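# Move the top plate from the tray stack to the table

## Task

Lift the uppermost plate off the stack sitting in the tray and set it down on the table so that no part of it extends beyond the blue tape outline. Every other plate must stay in the tray with none resting on or hanging over a tray wall, and the tray must be left as it started. The result only counts if it stays put without the robot holding it. Finish by switching off suction and moving the tool away.

## Robot and tools

Robot: a single 7-joint Kinova Gen3 arm. In place of a gripper it carries a vacuum tool with a suction cup whose rim is 29 mm across. The reported end_effector_position is the cup point, the centre of the rim when nothing touches it. The cup faces along the cup point's own +z axis. Starting about 7 cm back from the rim, the tool body and wrist camera stick out up to roughly 8 cm sideways, so allow clearance near tray walls and plates.

Scene frame: the origin is on the table top directly under the arm base. +z points up, and +y is to the left when looking along +x. Positions are in metres. Orientations are quaternions in w, x, y, z order. The base may be slightly tilted, and the printed position gets less accurate at long reach.

A row is always 8 plain numbers: x, y, z, qw, qx, qy, qz, suction. The first seven are an absolute target pose for the cup point in the scene frame, not an offset. The eighth sets the suction level from -1 to 1: 1 is full vacuum (about 55 kPa below ambient), smaller values ask for that fraction, and 0.05 or less turns it off. Suction keeps its last setting. To hold an orientation steady, repeat the intended quaternion in every row rather than copying the one last reported, which may have drifted.

Tools:
- execute_actions {actions, pictures}: actions is a list with one entry or none. An empty list only reports the state, with pictures. {"rows": [...], "steps": n} runs 1 to 15 rows over up to 15 control steps of 1/30 s each (default 15). Each row lasts one step, and the last row repeats if there are fewer rows than steps. {"steps": n} with no rows is a wait of up to 300 steps, counted from the previous result, so reply time counts toward it. A target more than 0.6 m from the last reported position along any cup-point axis gets the call refused, and nothing is sent. Pass pictures: true to get images with a non-empty action.
- move {target, speed}: target is one 8-number row, an absolute pose plus suction. The cup point follows a straight path lasting 0.5 to 10 s; a longer path is cut off at 10 s. speed is in m/s, from 0.002 to 0.5 (default 0.25), and turning is capped at twice that value in rad/s. Suction is applied at the start. The path does not avoid obstacles, and the real motion can lag, stray or overshoot the speed, especially with the arm nearly straight. The result adds a move: line. done means at rest near the target. Other endings include off_target, moving, held and fault. limits=paced means the pose was clipped; limits=held means some steps were blocked, after which the arm may speed up sharply. The distance to the target is also given.
- wait {seconds}: 0 to 10 s with no new command. The arm just keeps heading for its last clipped pose.
- zoom_image {camera, region}: a closer look at cam_head_left (672x504), cam_head_right (672x504) or cam_wrist (616x616, fisheye). region is [x0, y0, x1, y1] in image pixels from the top-left corner, at most 504x504.
- read_manual: licence text only; it does nothing to the robot.
- finished_scene {scene}: ends the current scene by number and cannot be reversed.

Motion: on each step the commanded pose is limited to within 70 mm and 16 degrees of the measured pose, and inverse kinematics puts position ahead of orientation. After an action ends, the arm keeps going only to the last clipped pose, so check the reported pose and send the remainder. The 12 final steps of every action run after its result is returned, during your reply, so an action needs at least 12 steps. The simulation keeps running while you think. A line reading Hand target shows where the controller is currently driving. A pose unreachable line, or HELD on a step, means the clearance check changed or blocked that command. Joint ranges and load limits are listed per joint. If contact torque reaches a limit, a torque fault freezes the arm for 10 s and drops the rest of the call.

Suction: turn it on and press the rim flat onto a smooth area of the plate, away from its edges, gaps or holes, so the seal closes all the way round. suction_measured shows the vacuum reached. It stays near 0 without a seal and settles up to 0.15 below the command when sealed. part_present switches to 1 at 0.50 and back to 0 below 0.45. Under vacuum the cup shortens, so a held plate sits up to about 10 mm nearer the tool. To release, set the plate down on its support, switch suction off, and then lift at least 15 mm. If the cup seals onto the table it pins the tool until suction is turned off.

Things to avoid: slamming or pressing hard, since faster motion and targets set deeper past contact give harder hits. Avoid dropping or letting the plate slip, knocking the tray or other plates, and pushing anything off the table, which fails the task. Holding a load for long heats the motors: a MOTOR HOT warning appears at 60 °C, and at 75 °C an OVER-TEMPERATURE FAULT lets the arm sag. Loose objects may occasionally get a brief push from outside.

Each tool is called after "Request:" as a command line: name --argument value for each argument, lists and objects as JSON in quotes; but a table of rows of numbers goes row by row, as --pt "numbers of a row", without its own name.

## Session

Request:
execute_actions --actions '[]'

Scene clock: 0.00 s of 4900.00 s.
end_effector_position=(+0.4482, +0.0220, +0.2788) suction_measured=0.00 part_present=0 end_effector_quat_wxyz=(+0.002, -0.023, +1.000, -0.002)
Joint positions: [-0.055  0.429 -0.     1.658  0.001  1.054  3.083]
Joint velocities: [-0.001 -0.    -0.    -0.    -0.     0.001 -0.   ]
Joint torques (N m, as the joint torque sensors report them, + toward a larger angle): no reading
Hand target: +0.448, +0.022, +0.279; +0.002, -0.023, +1.000, -0.002

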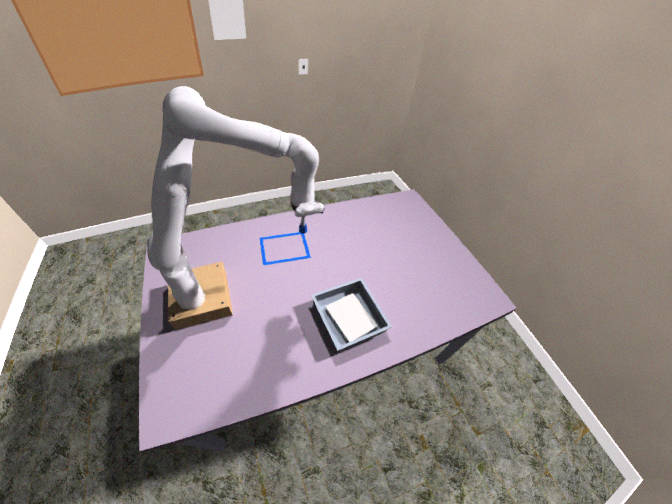

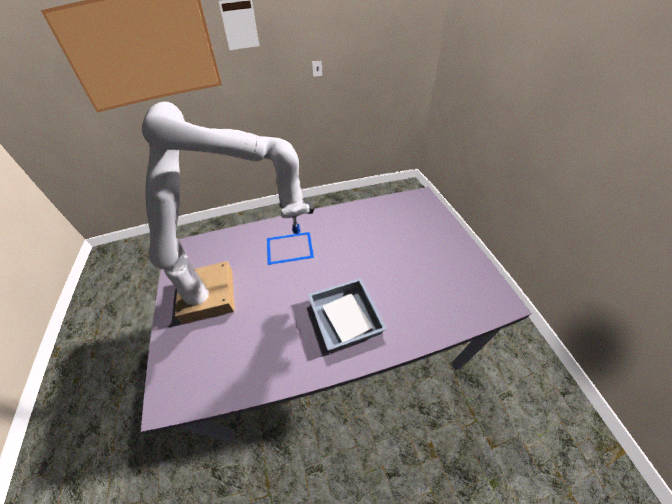

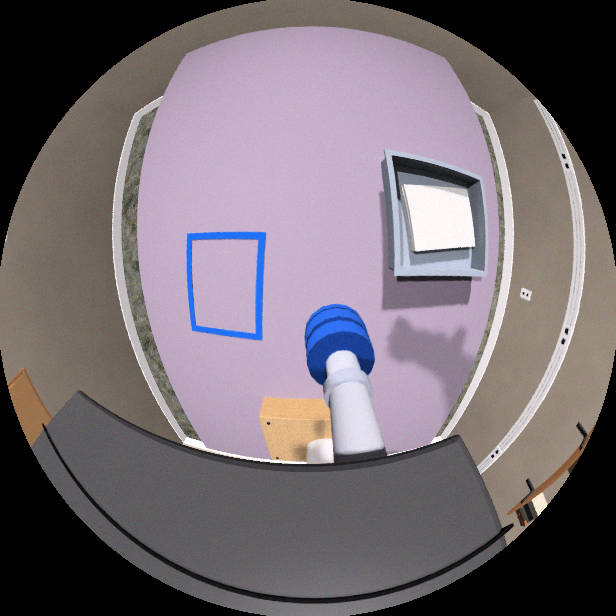

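Request:
move --target '[0.52,-0.22,0.2,0,0,1,0,0]'

Scene clock: 2.33 s of 4900.00 s.
end_effector_position=(+0.5202, -0.2197, +0.2006) suction_measured=0.00 part_present=0 end_effector_quat_wxyz=(-0.000, -0.000, +1.000, -0.000)
Joint positions: [ 0.375  0.769  0.056  1.318 -0.047  1.061  3.532]
Joint velocities: [ 0.001  0.004  0.    -0.001 -0.001 -0.     0.001]
Joint torques (N m, as the joint torque sensors report them, + toward a larger angle): [ -0.23 -20.21   0.25  -5.93   0.04  -0.17  -0.04]
Hand target: +0.520, -0.220, +0.200; -0.000, +0.000, +1.000, -0.000
Off the commanded pose: 0.001 m, 0 deg.
Kept back: nothing.
move: done

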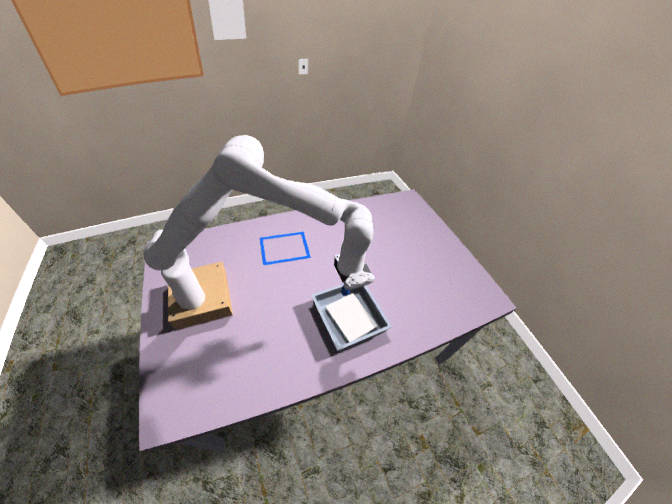

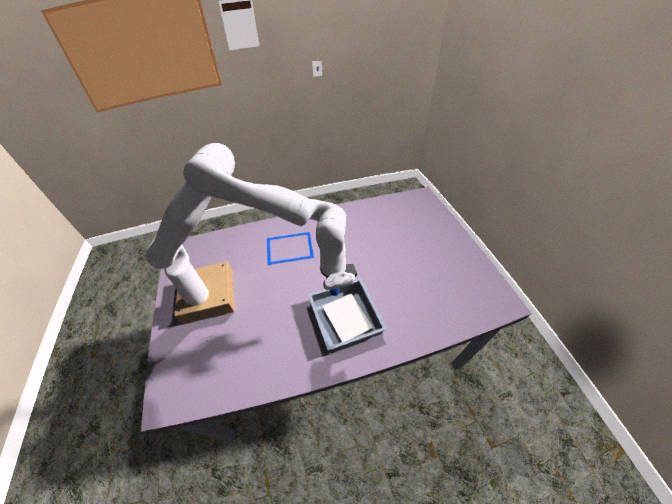

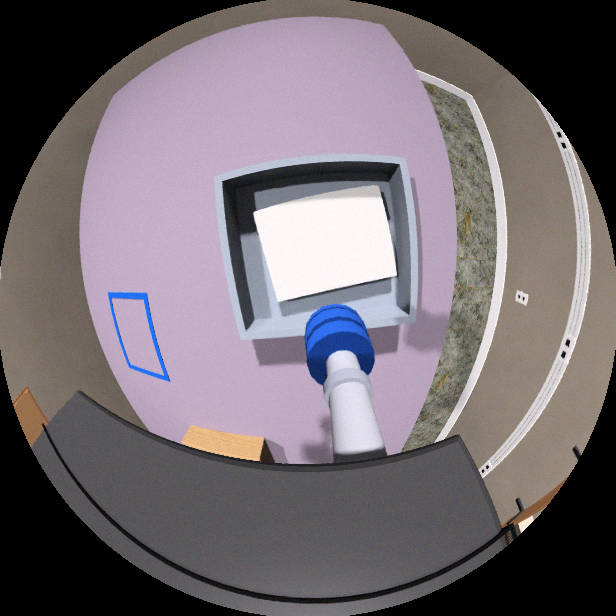

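Request:
move --target '[0.555,-0.23,0.09,0,0,1,0,0]'

Scene clock: 3.70 s of 4900.00 s.
end_effector_position=(+0.5554, -0.2301, +0.0905) suction_measured=0.00 part_present=0 end_effector_quat_wxyz=(+0.000, -0.000, +1.000, -0.000)
Joint positions: [ 0.377  0.995  0.048  1.233 -0.054  0.919  3.53 ]
Joint velocities: [-0.     0.005 -0.    -0.001  0.     0.     0.   ]
Joint torques (N m, as the joint torque sensors report them, + toward a larger angle): [ -0.03 -22.74   0.51  -5.29  -0.1   -0.26  -0.05]
Hand target: +0.555, -0.230, +0.090; +0.000, -0.000, +1.000, +0.000
Off the commanded pose: 0.001 m, 0 deg.
Kept back: nothing.
move: done

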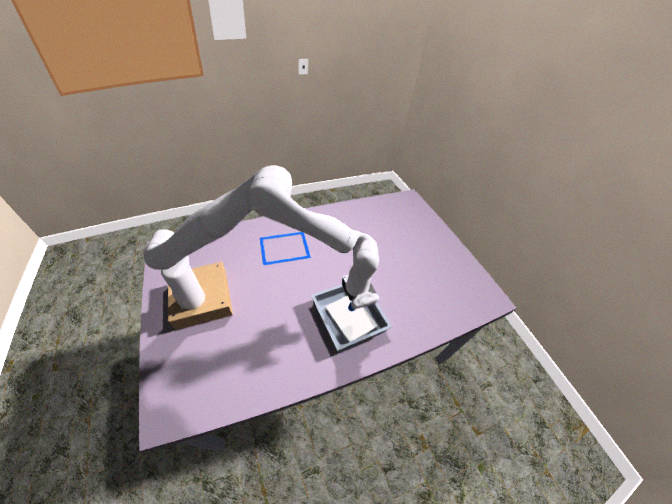

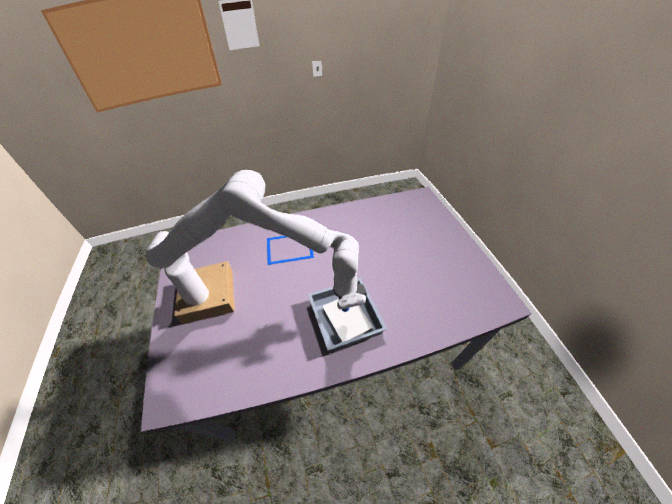

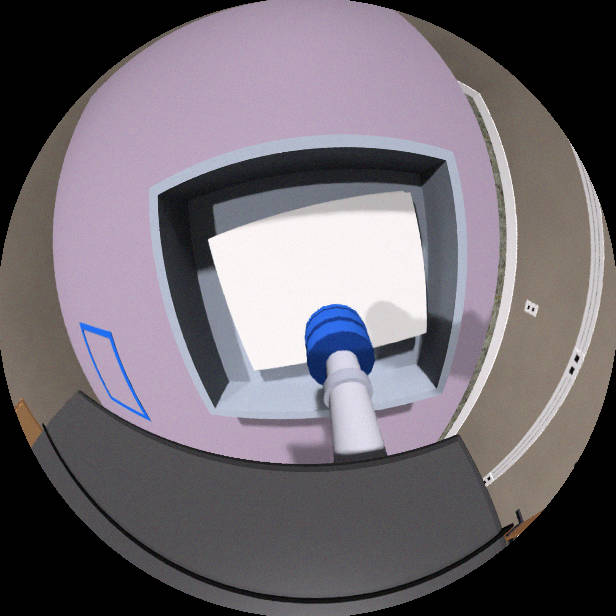

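Request:
move --target '[0.561,-0.226,0.04,0,0,1,0,1]' --speed 0.04

Scene clock: 5.70 s of 4900.00 s.
end_effector_position=(+0.5612, -0.2261, +0.0402) suction_measured=0.00 part_present=0 end_effector_quat_wxyz=(+0.000, -0.000, +1.000, -0.000)
Joint positions: [ 0.369  1.083  0.045  1.22  -0.056  0.843  3.522]
Joint velocities: [-0.     0.003 -0.002 -0.    -0.    -0.    -0.   ]
Joint torques (N m, as the joint torque sensors report them, + toward a larger angle): [ -0.09 -23.17   0.7   -5.03  -0.06  -0.2   -0.01]
Hand target: +0.561, -0.226, +0.040; +0.000, -0.000, +1.000, +0.000
Off the commanded pose: 0.000 m, 0 deg.
Kept back: nothing.
move: done

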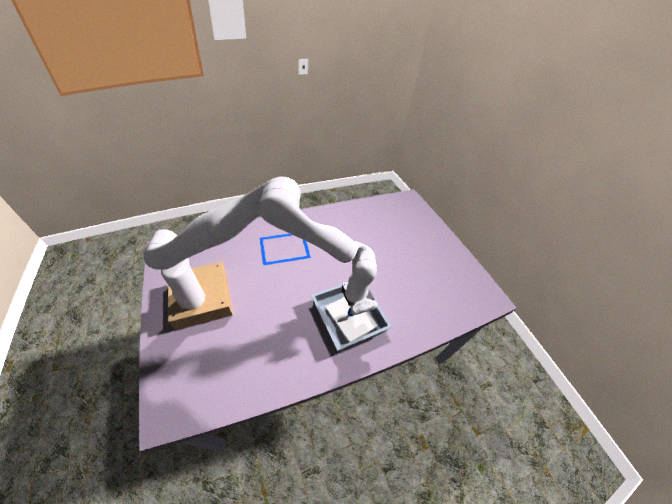

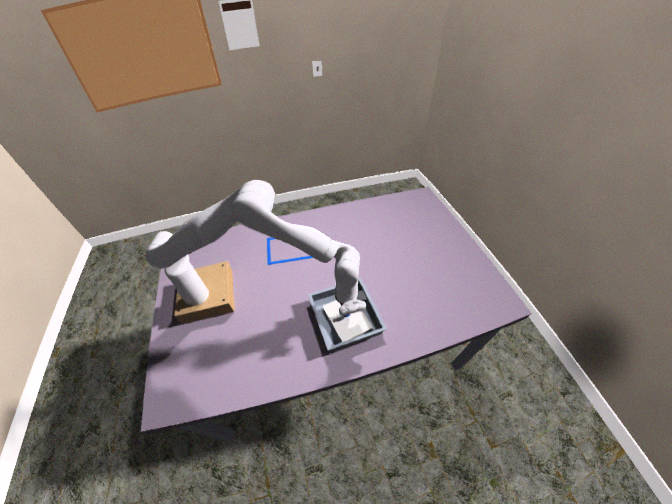

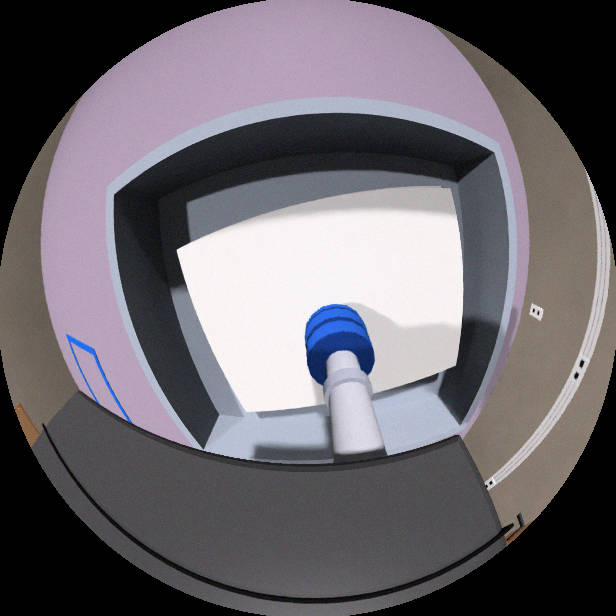

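Request:
move --target '[0.565,-0.224,0.022,0,0,1,0,1]' --speed 0.015

Scene clock: 7.43 s of 4900.00 s.
end_effector_position=(+0.5646, -0.2238, +0.0214) suction_measured=0.49 part_present=0 end_effector_quat_wxyz=(-0.001, +0.000, +1.000, +0.000)
Joint positions: [ 0.364  1.12   0.044  1.204 -0.058  0.824  3.517]
Joint velocities: [-0.     0.002  0.001 -0.     0.     0.001 -0.   ]
Joint torques (N m, as the joint torque sensors report them, + toward a larger angle): [ -0.08 -23.7    0.74  -5.1   -0.12  -0.39  -0.02]
Hand target: +0.565, -0.224, +0.022; +0.000, -0.000, +1.000, +0.000
Off the commanded pose: 0.001 m, 0 deg.
Kept back: nothing.
move: done

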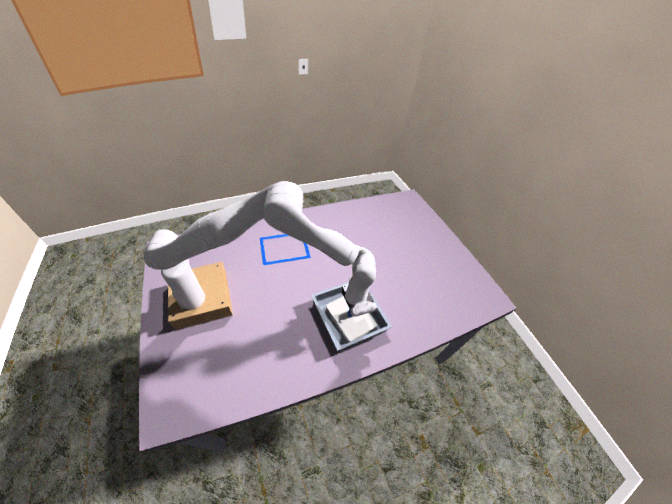

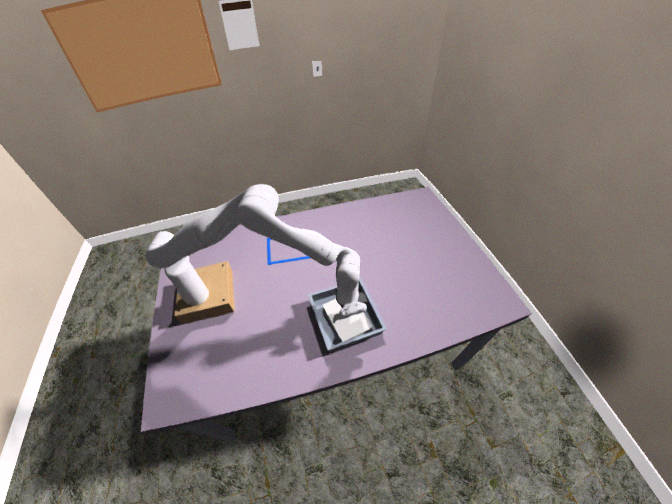

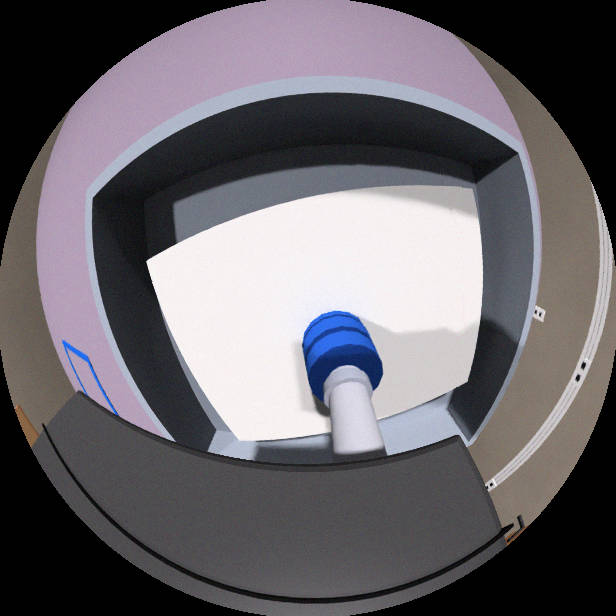

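Plates may stick together (porous?); lift slowly a bit.

Request:
move --target '[0.565,-0.224,0.05,0,0,1,0,1]' --speed 0.015

Request:
move --target '[0.565,-0.224,0.14,0,0,1,0,1]' --speed 0.06

Scene clock: 9.97 s of 4900.00 s.
end_effector_position=(+0.5649, -0.2240, +0.0499) suction_measured=0.98 part_present=1 end_effector_quat_wxyz=(-0.000, +0.000, +1.000, +0.000)
Joint positions: [ 0.363  1.072  0.046  1.207 -0.057  0.868  3.516]
Joint velocities: [-0.    -0.001  0.     0.001  0.     0.001  0.   ]
Joint torques (N m, as the joint torque sensors report them, + toward a larger angle): [ -0.04 -23.96   0.66  -5.39  -0.12  -0.19  -0.06]
Hand target: +0.565, -0.224, +0.050; -0.000, +0.000, +1.000, -0.000
Off the commanded pose: 0.000 m, 0 deg.
Kept back: nothing.
move: done

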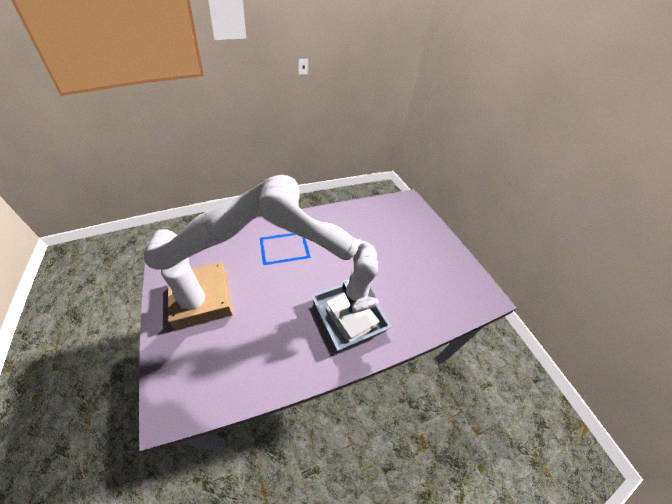

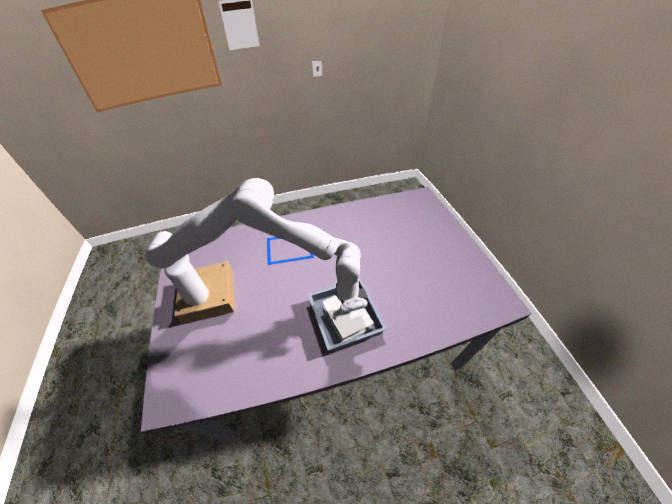

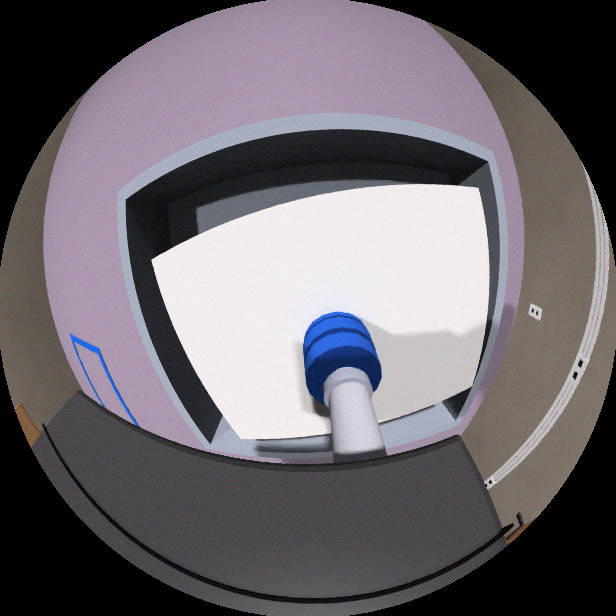

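Scene clock: 11.73 s of 4900.00 s.
end_effector_position=(+0.5647, -0.2239, +0.1398) suction_measured=0.99 part_present=1 end_effector_quat_wxyz=(-0.000, +0.000, +1.000, -0.000)
Joint positions: [ 0.36   0.938  0.054  1.175 -0.054  1.034  3.514]
Joint velocities: [-0.001 -0.002  0.    -0.     0.     0.002 -0.   ]
Joint torques (N m, as the joint torque sensors report them, + toward a larger angle): [ -0.21 -23.14   0.69  -6.21  -0.04  -0.33  -0.06]
Hand target: +0.565, -0.224, +0.140; -0.000, +0.000, +1.000, -0.000
Off the commanded pose: 0.000 m, 0 deg.
Kept back: nothing.
move: done

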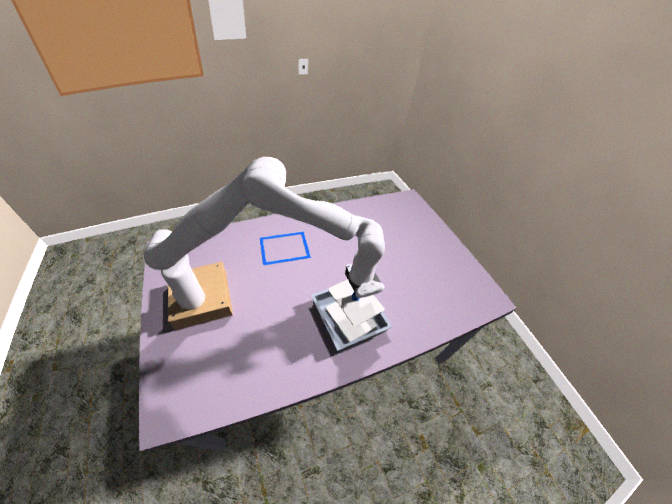

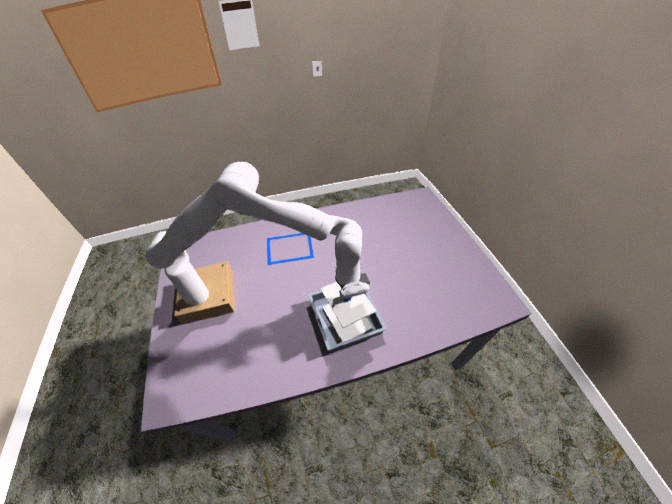

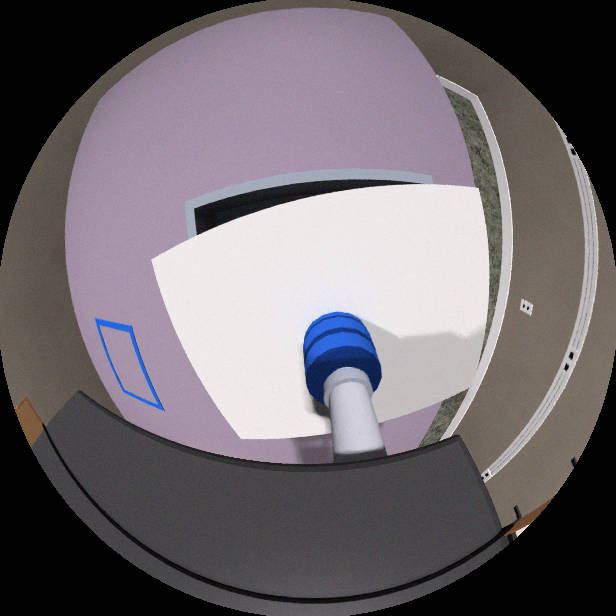

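Request:
move --target '[0.415,0.185,0.14,0,-0.643,0.766,0,1]' --speed 0.2

Request:
move --target '[0.415,0.185,0.025,0,-0.643,0.766,0,1]' --speed 0.08

Request:
zoom_image --camera "cam_head_left" --region '[220,190,400,370]'

Scene clock: 16.20 s of 4900.00 s.
end_effector_position=(+0.4153, +0.1845, +0.1396) suction_measured=0.99 part_present=1 end_effector_quat_wxyz=(+0.000, -0.643, +0.766, -0.000)
Joint positions: [-0.231  0.67  -0.284  1.799  0.263  0.709  3.834]
Joint velocities: [-0.004  0.001 -0.003 -0.     0.002  0.001 -0.002]
Joint torques (N m, as the joint torque sensors report them, + toward a larger angle): [  0.04 -17.38  -1.07  -4.6    0.24  -0.17  -0.02]
Hand target: +0.415, +0.185, +0.140; +0.000, -0.643, +0.766, -0.000
Off the commanded pose: 0.001 m, 0 deg.
Kept back: nothing.
move: done

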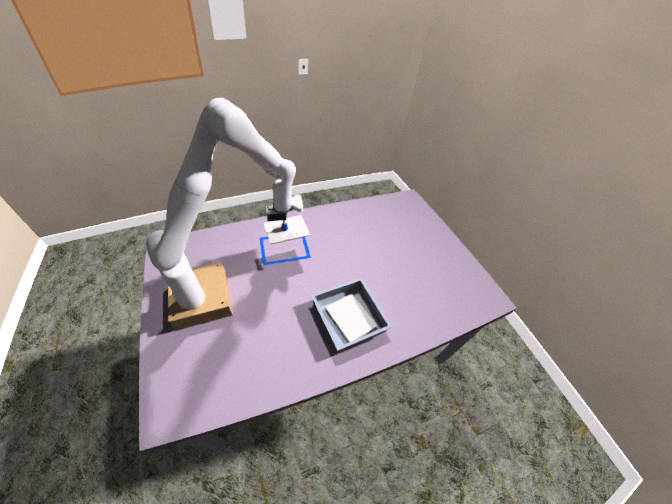

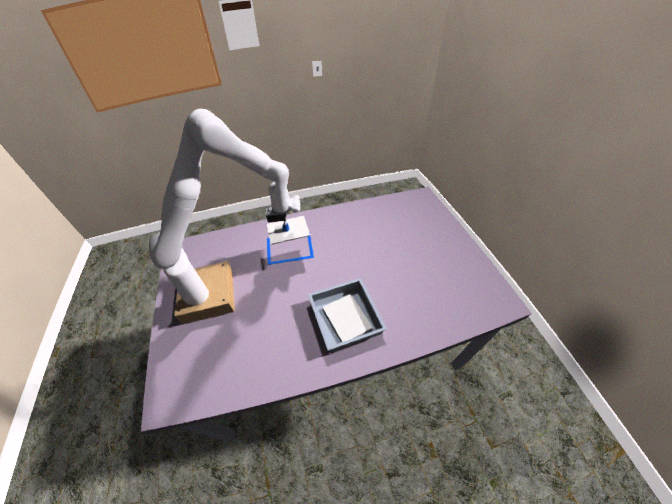

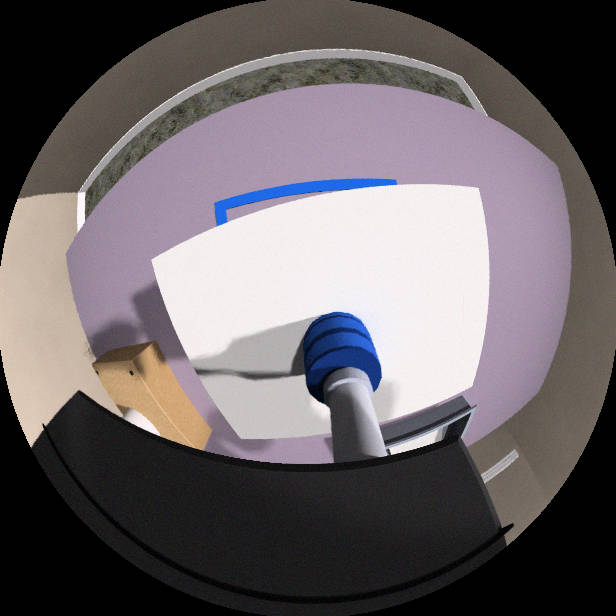

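Scene clock: 17.93 s of 4900.00 s.
end_effector_position=(+0.4155, +0.1852, +0.0254) suction_measured=1.00 part_present=1 end_effector_quat_wxyz=(+0.000, -0.643, +0.766, +0.000)
Joint positions: [-0.294  0.903 -0.192  1.829  0.345  0.443  3.762]
Joint velocities: [-0.003  0.006  0.    -0.     0.     0.    -0.   ]
Joint torques (N m, as the joint torque sensors report them, + toward a larger angle): [  0.02 -18.84  -0.93  -2.64  -0.1   -0.18  -0.03]
Hand target: +0.415, +0.185, +0.025; +0.000, -0.643, +0.766, +0.000
Off the commanded pose: 0.001 m, 0 deg.
Kept back: nothing.
move: done

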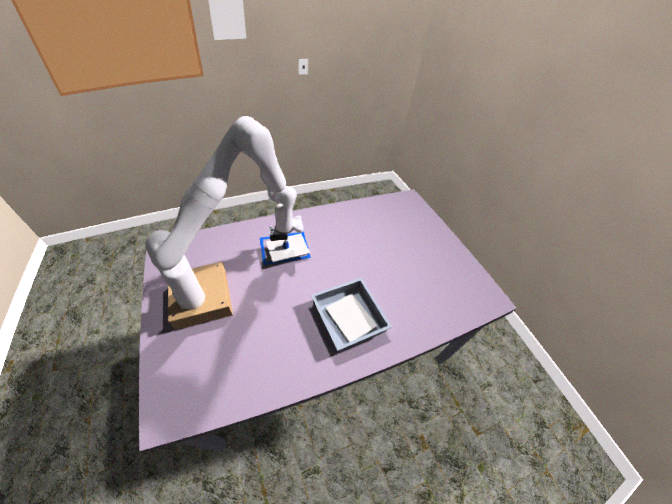

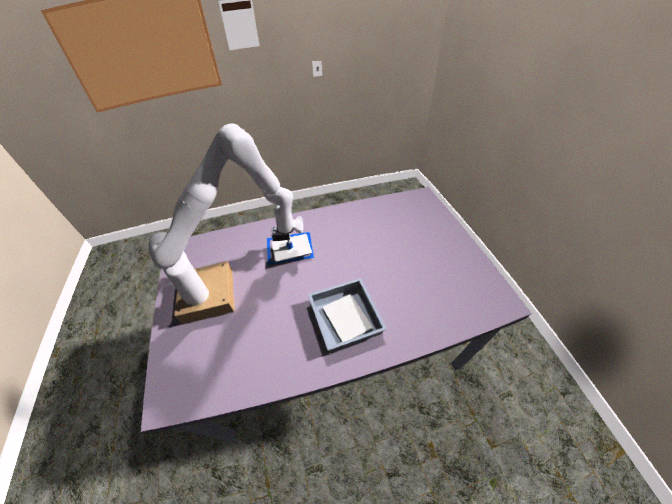

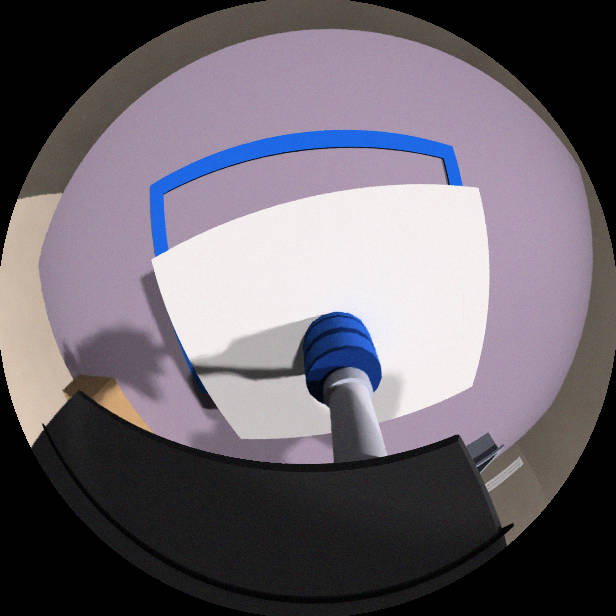

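Region (220, 190, 400, 370) of cam_head_left's 672x504 image, scaled by 2.800, with more detail than that image has.

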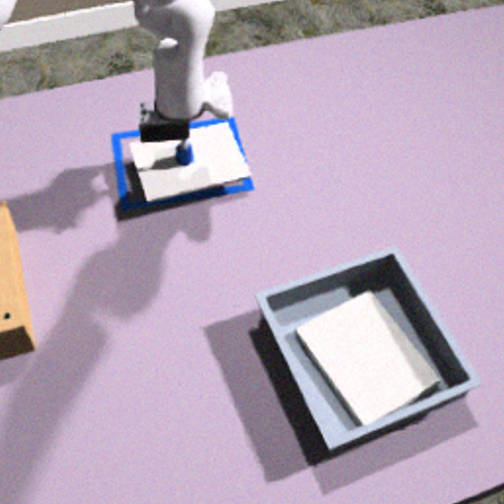

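Request:
move --target '[0.408,0.203,0.008,0,-0.602,0.799,0,1]' --speed 0.03

Request:
zoom_image --camera "cam_head_left" --region '[240,210,330,280]'

Scene clock: 20.30 s of 4900.00 s.
end_effector_position=(+0.4081, +0.2030, +0.0081) suction_measured=0.99 part_present=1 end_effector_quat_wxyz=(+0.000, -0.602, +0.799, +0.000)
Joint positions: [-0.364  0.939 -0.151  1.822  0.301  0.403  3.652]
Joint velocities: [-0.002  0.002 -0.    -0.     0.     0.    -0.001]
Joint torques (N m, as the joint torque sensors report them, + toward a larger angle): [ -0.23 -19.29  -0.67  -2.46  -0.08  -0.28  -0.11]
Hand target: +0.408, +0.203, +0.008; +0.000, -0.602, +0.799, +0.000
Off the commanded pose: 0.000 m, 0 deg.
Kept back: nothing.
move: done

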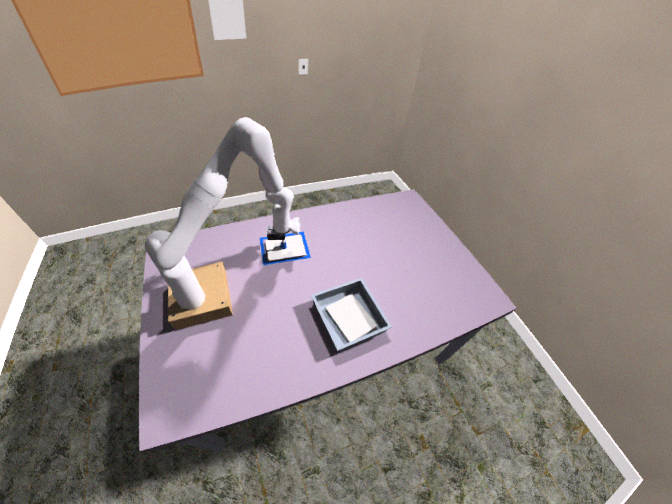

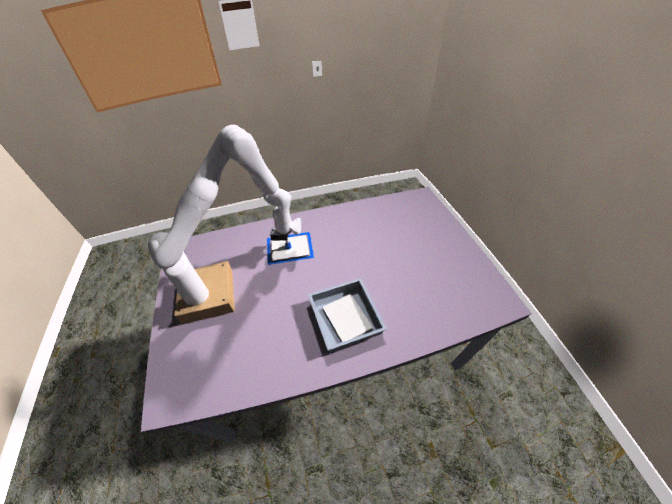

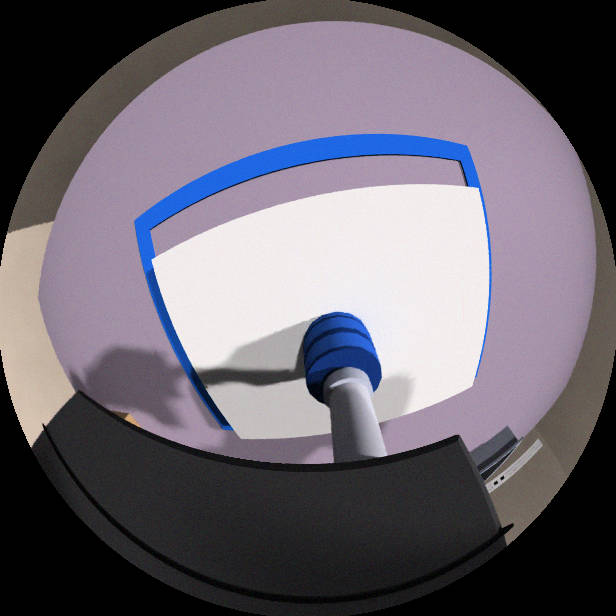

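Region (240, 210, 330, 280) of cam_head_left's 672x504 image, scaled by 5.600, with more detail than that image has.

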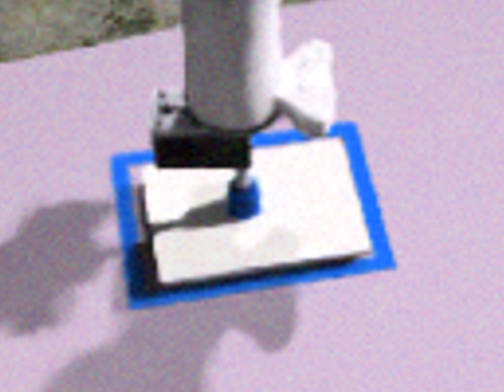

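Request:
move --target '[0.405,0.212,0.0,0,-0.602,0.799,0,1]' --speed 0.015

Scene clock: 21.57 s of 4900.00 s.
end_effector_position=(+0.4051, +0.2120, +0.0001) suction_measured=0.99 part_present=1 end_effector_quat_wxyz=(+0.000, -0.602, +0.799, +0.000)
Joint positions: [-0.39   0.958 -0.143  1.814  0.299  0.39   3.634]
Joint velocities: [-0.002  0.002 -0.001 -0.     0.     0.001 -0.001]
Joint torques (N m, as the joint torque sensors report them, + toward a larger angle): [ -0.08 -19.31  -0.64  -2.34  -0.15  -0.19  -0.05]
Hand target: +0.405, +0.212, +0.000; +0.000, -0.602, +0.799, +0.000
Off the commanded pose: 0.000 m, 0 deg.
Kept back: nothing.
move: done

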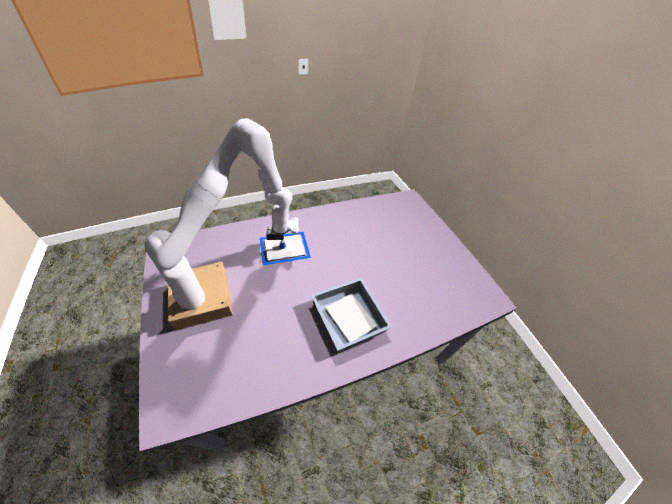

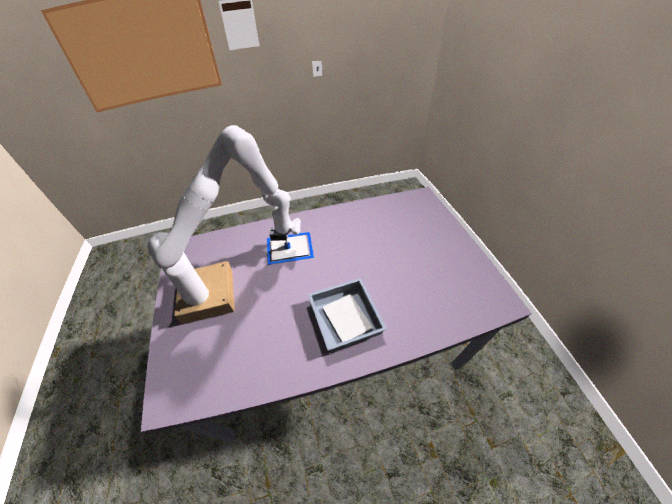

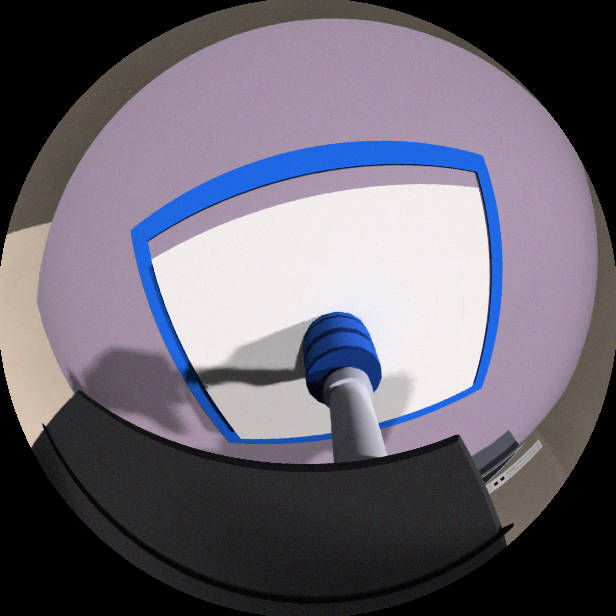

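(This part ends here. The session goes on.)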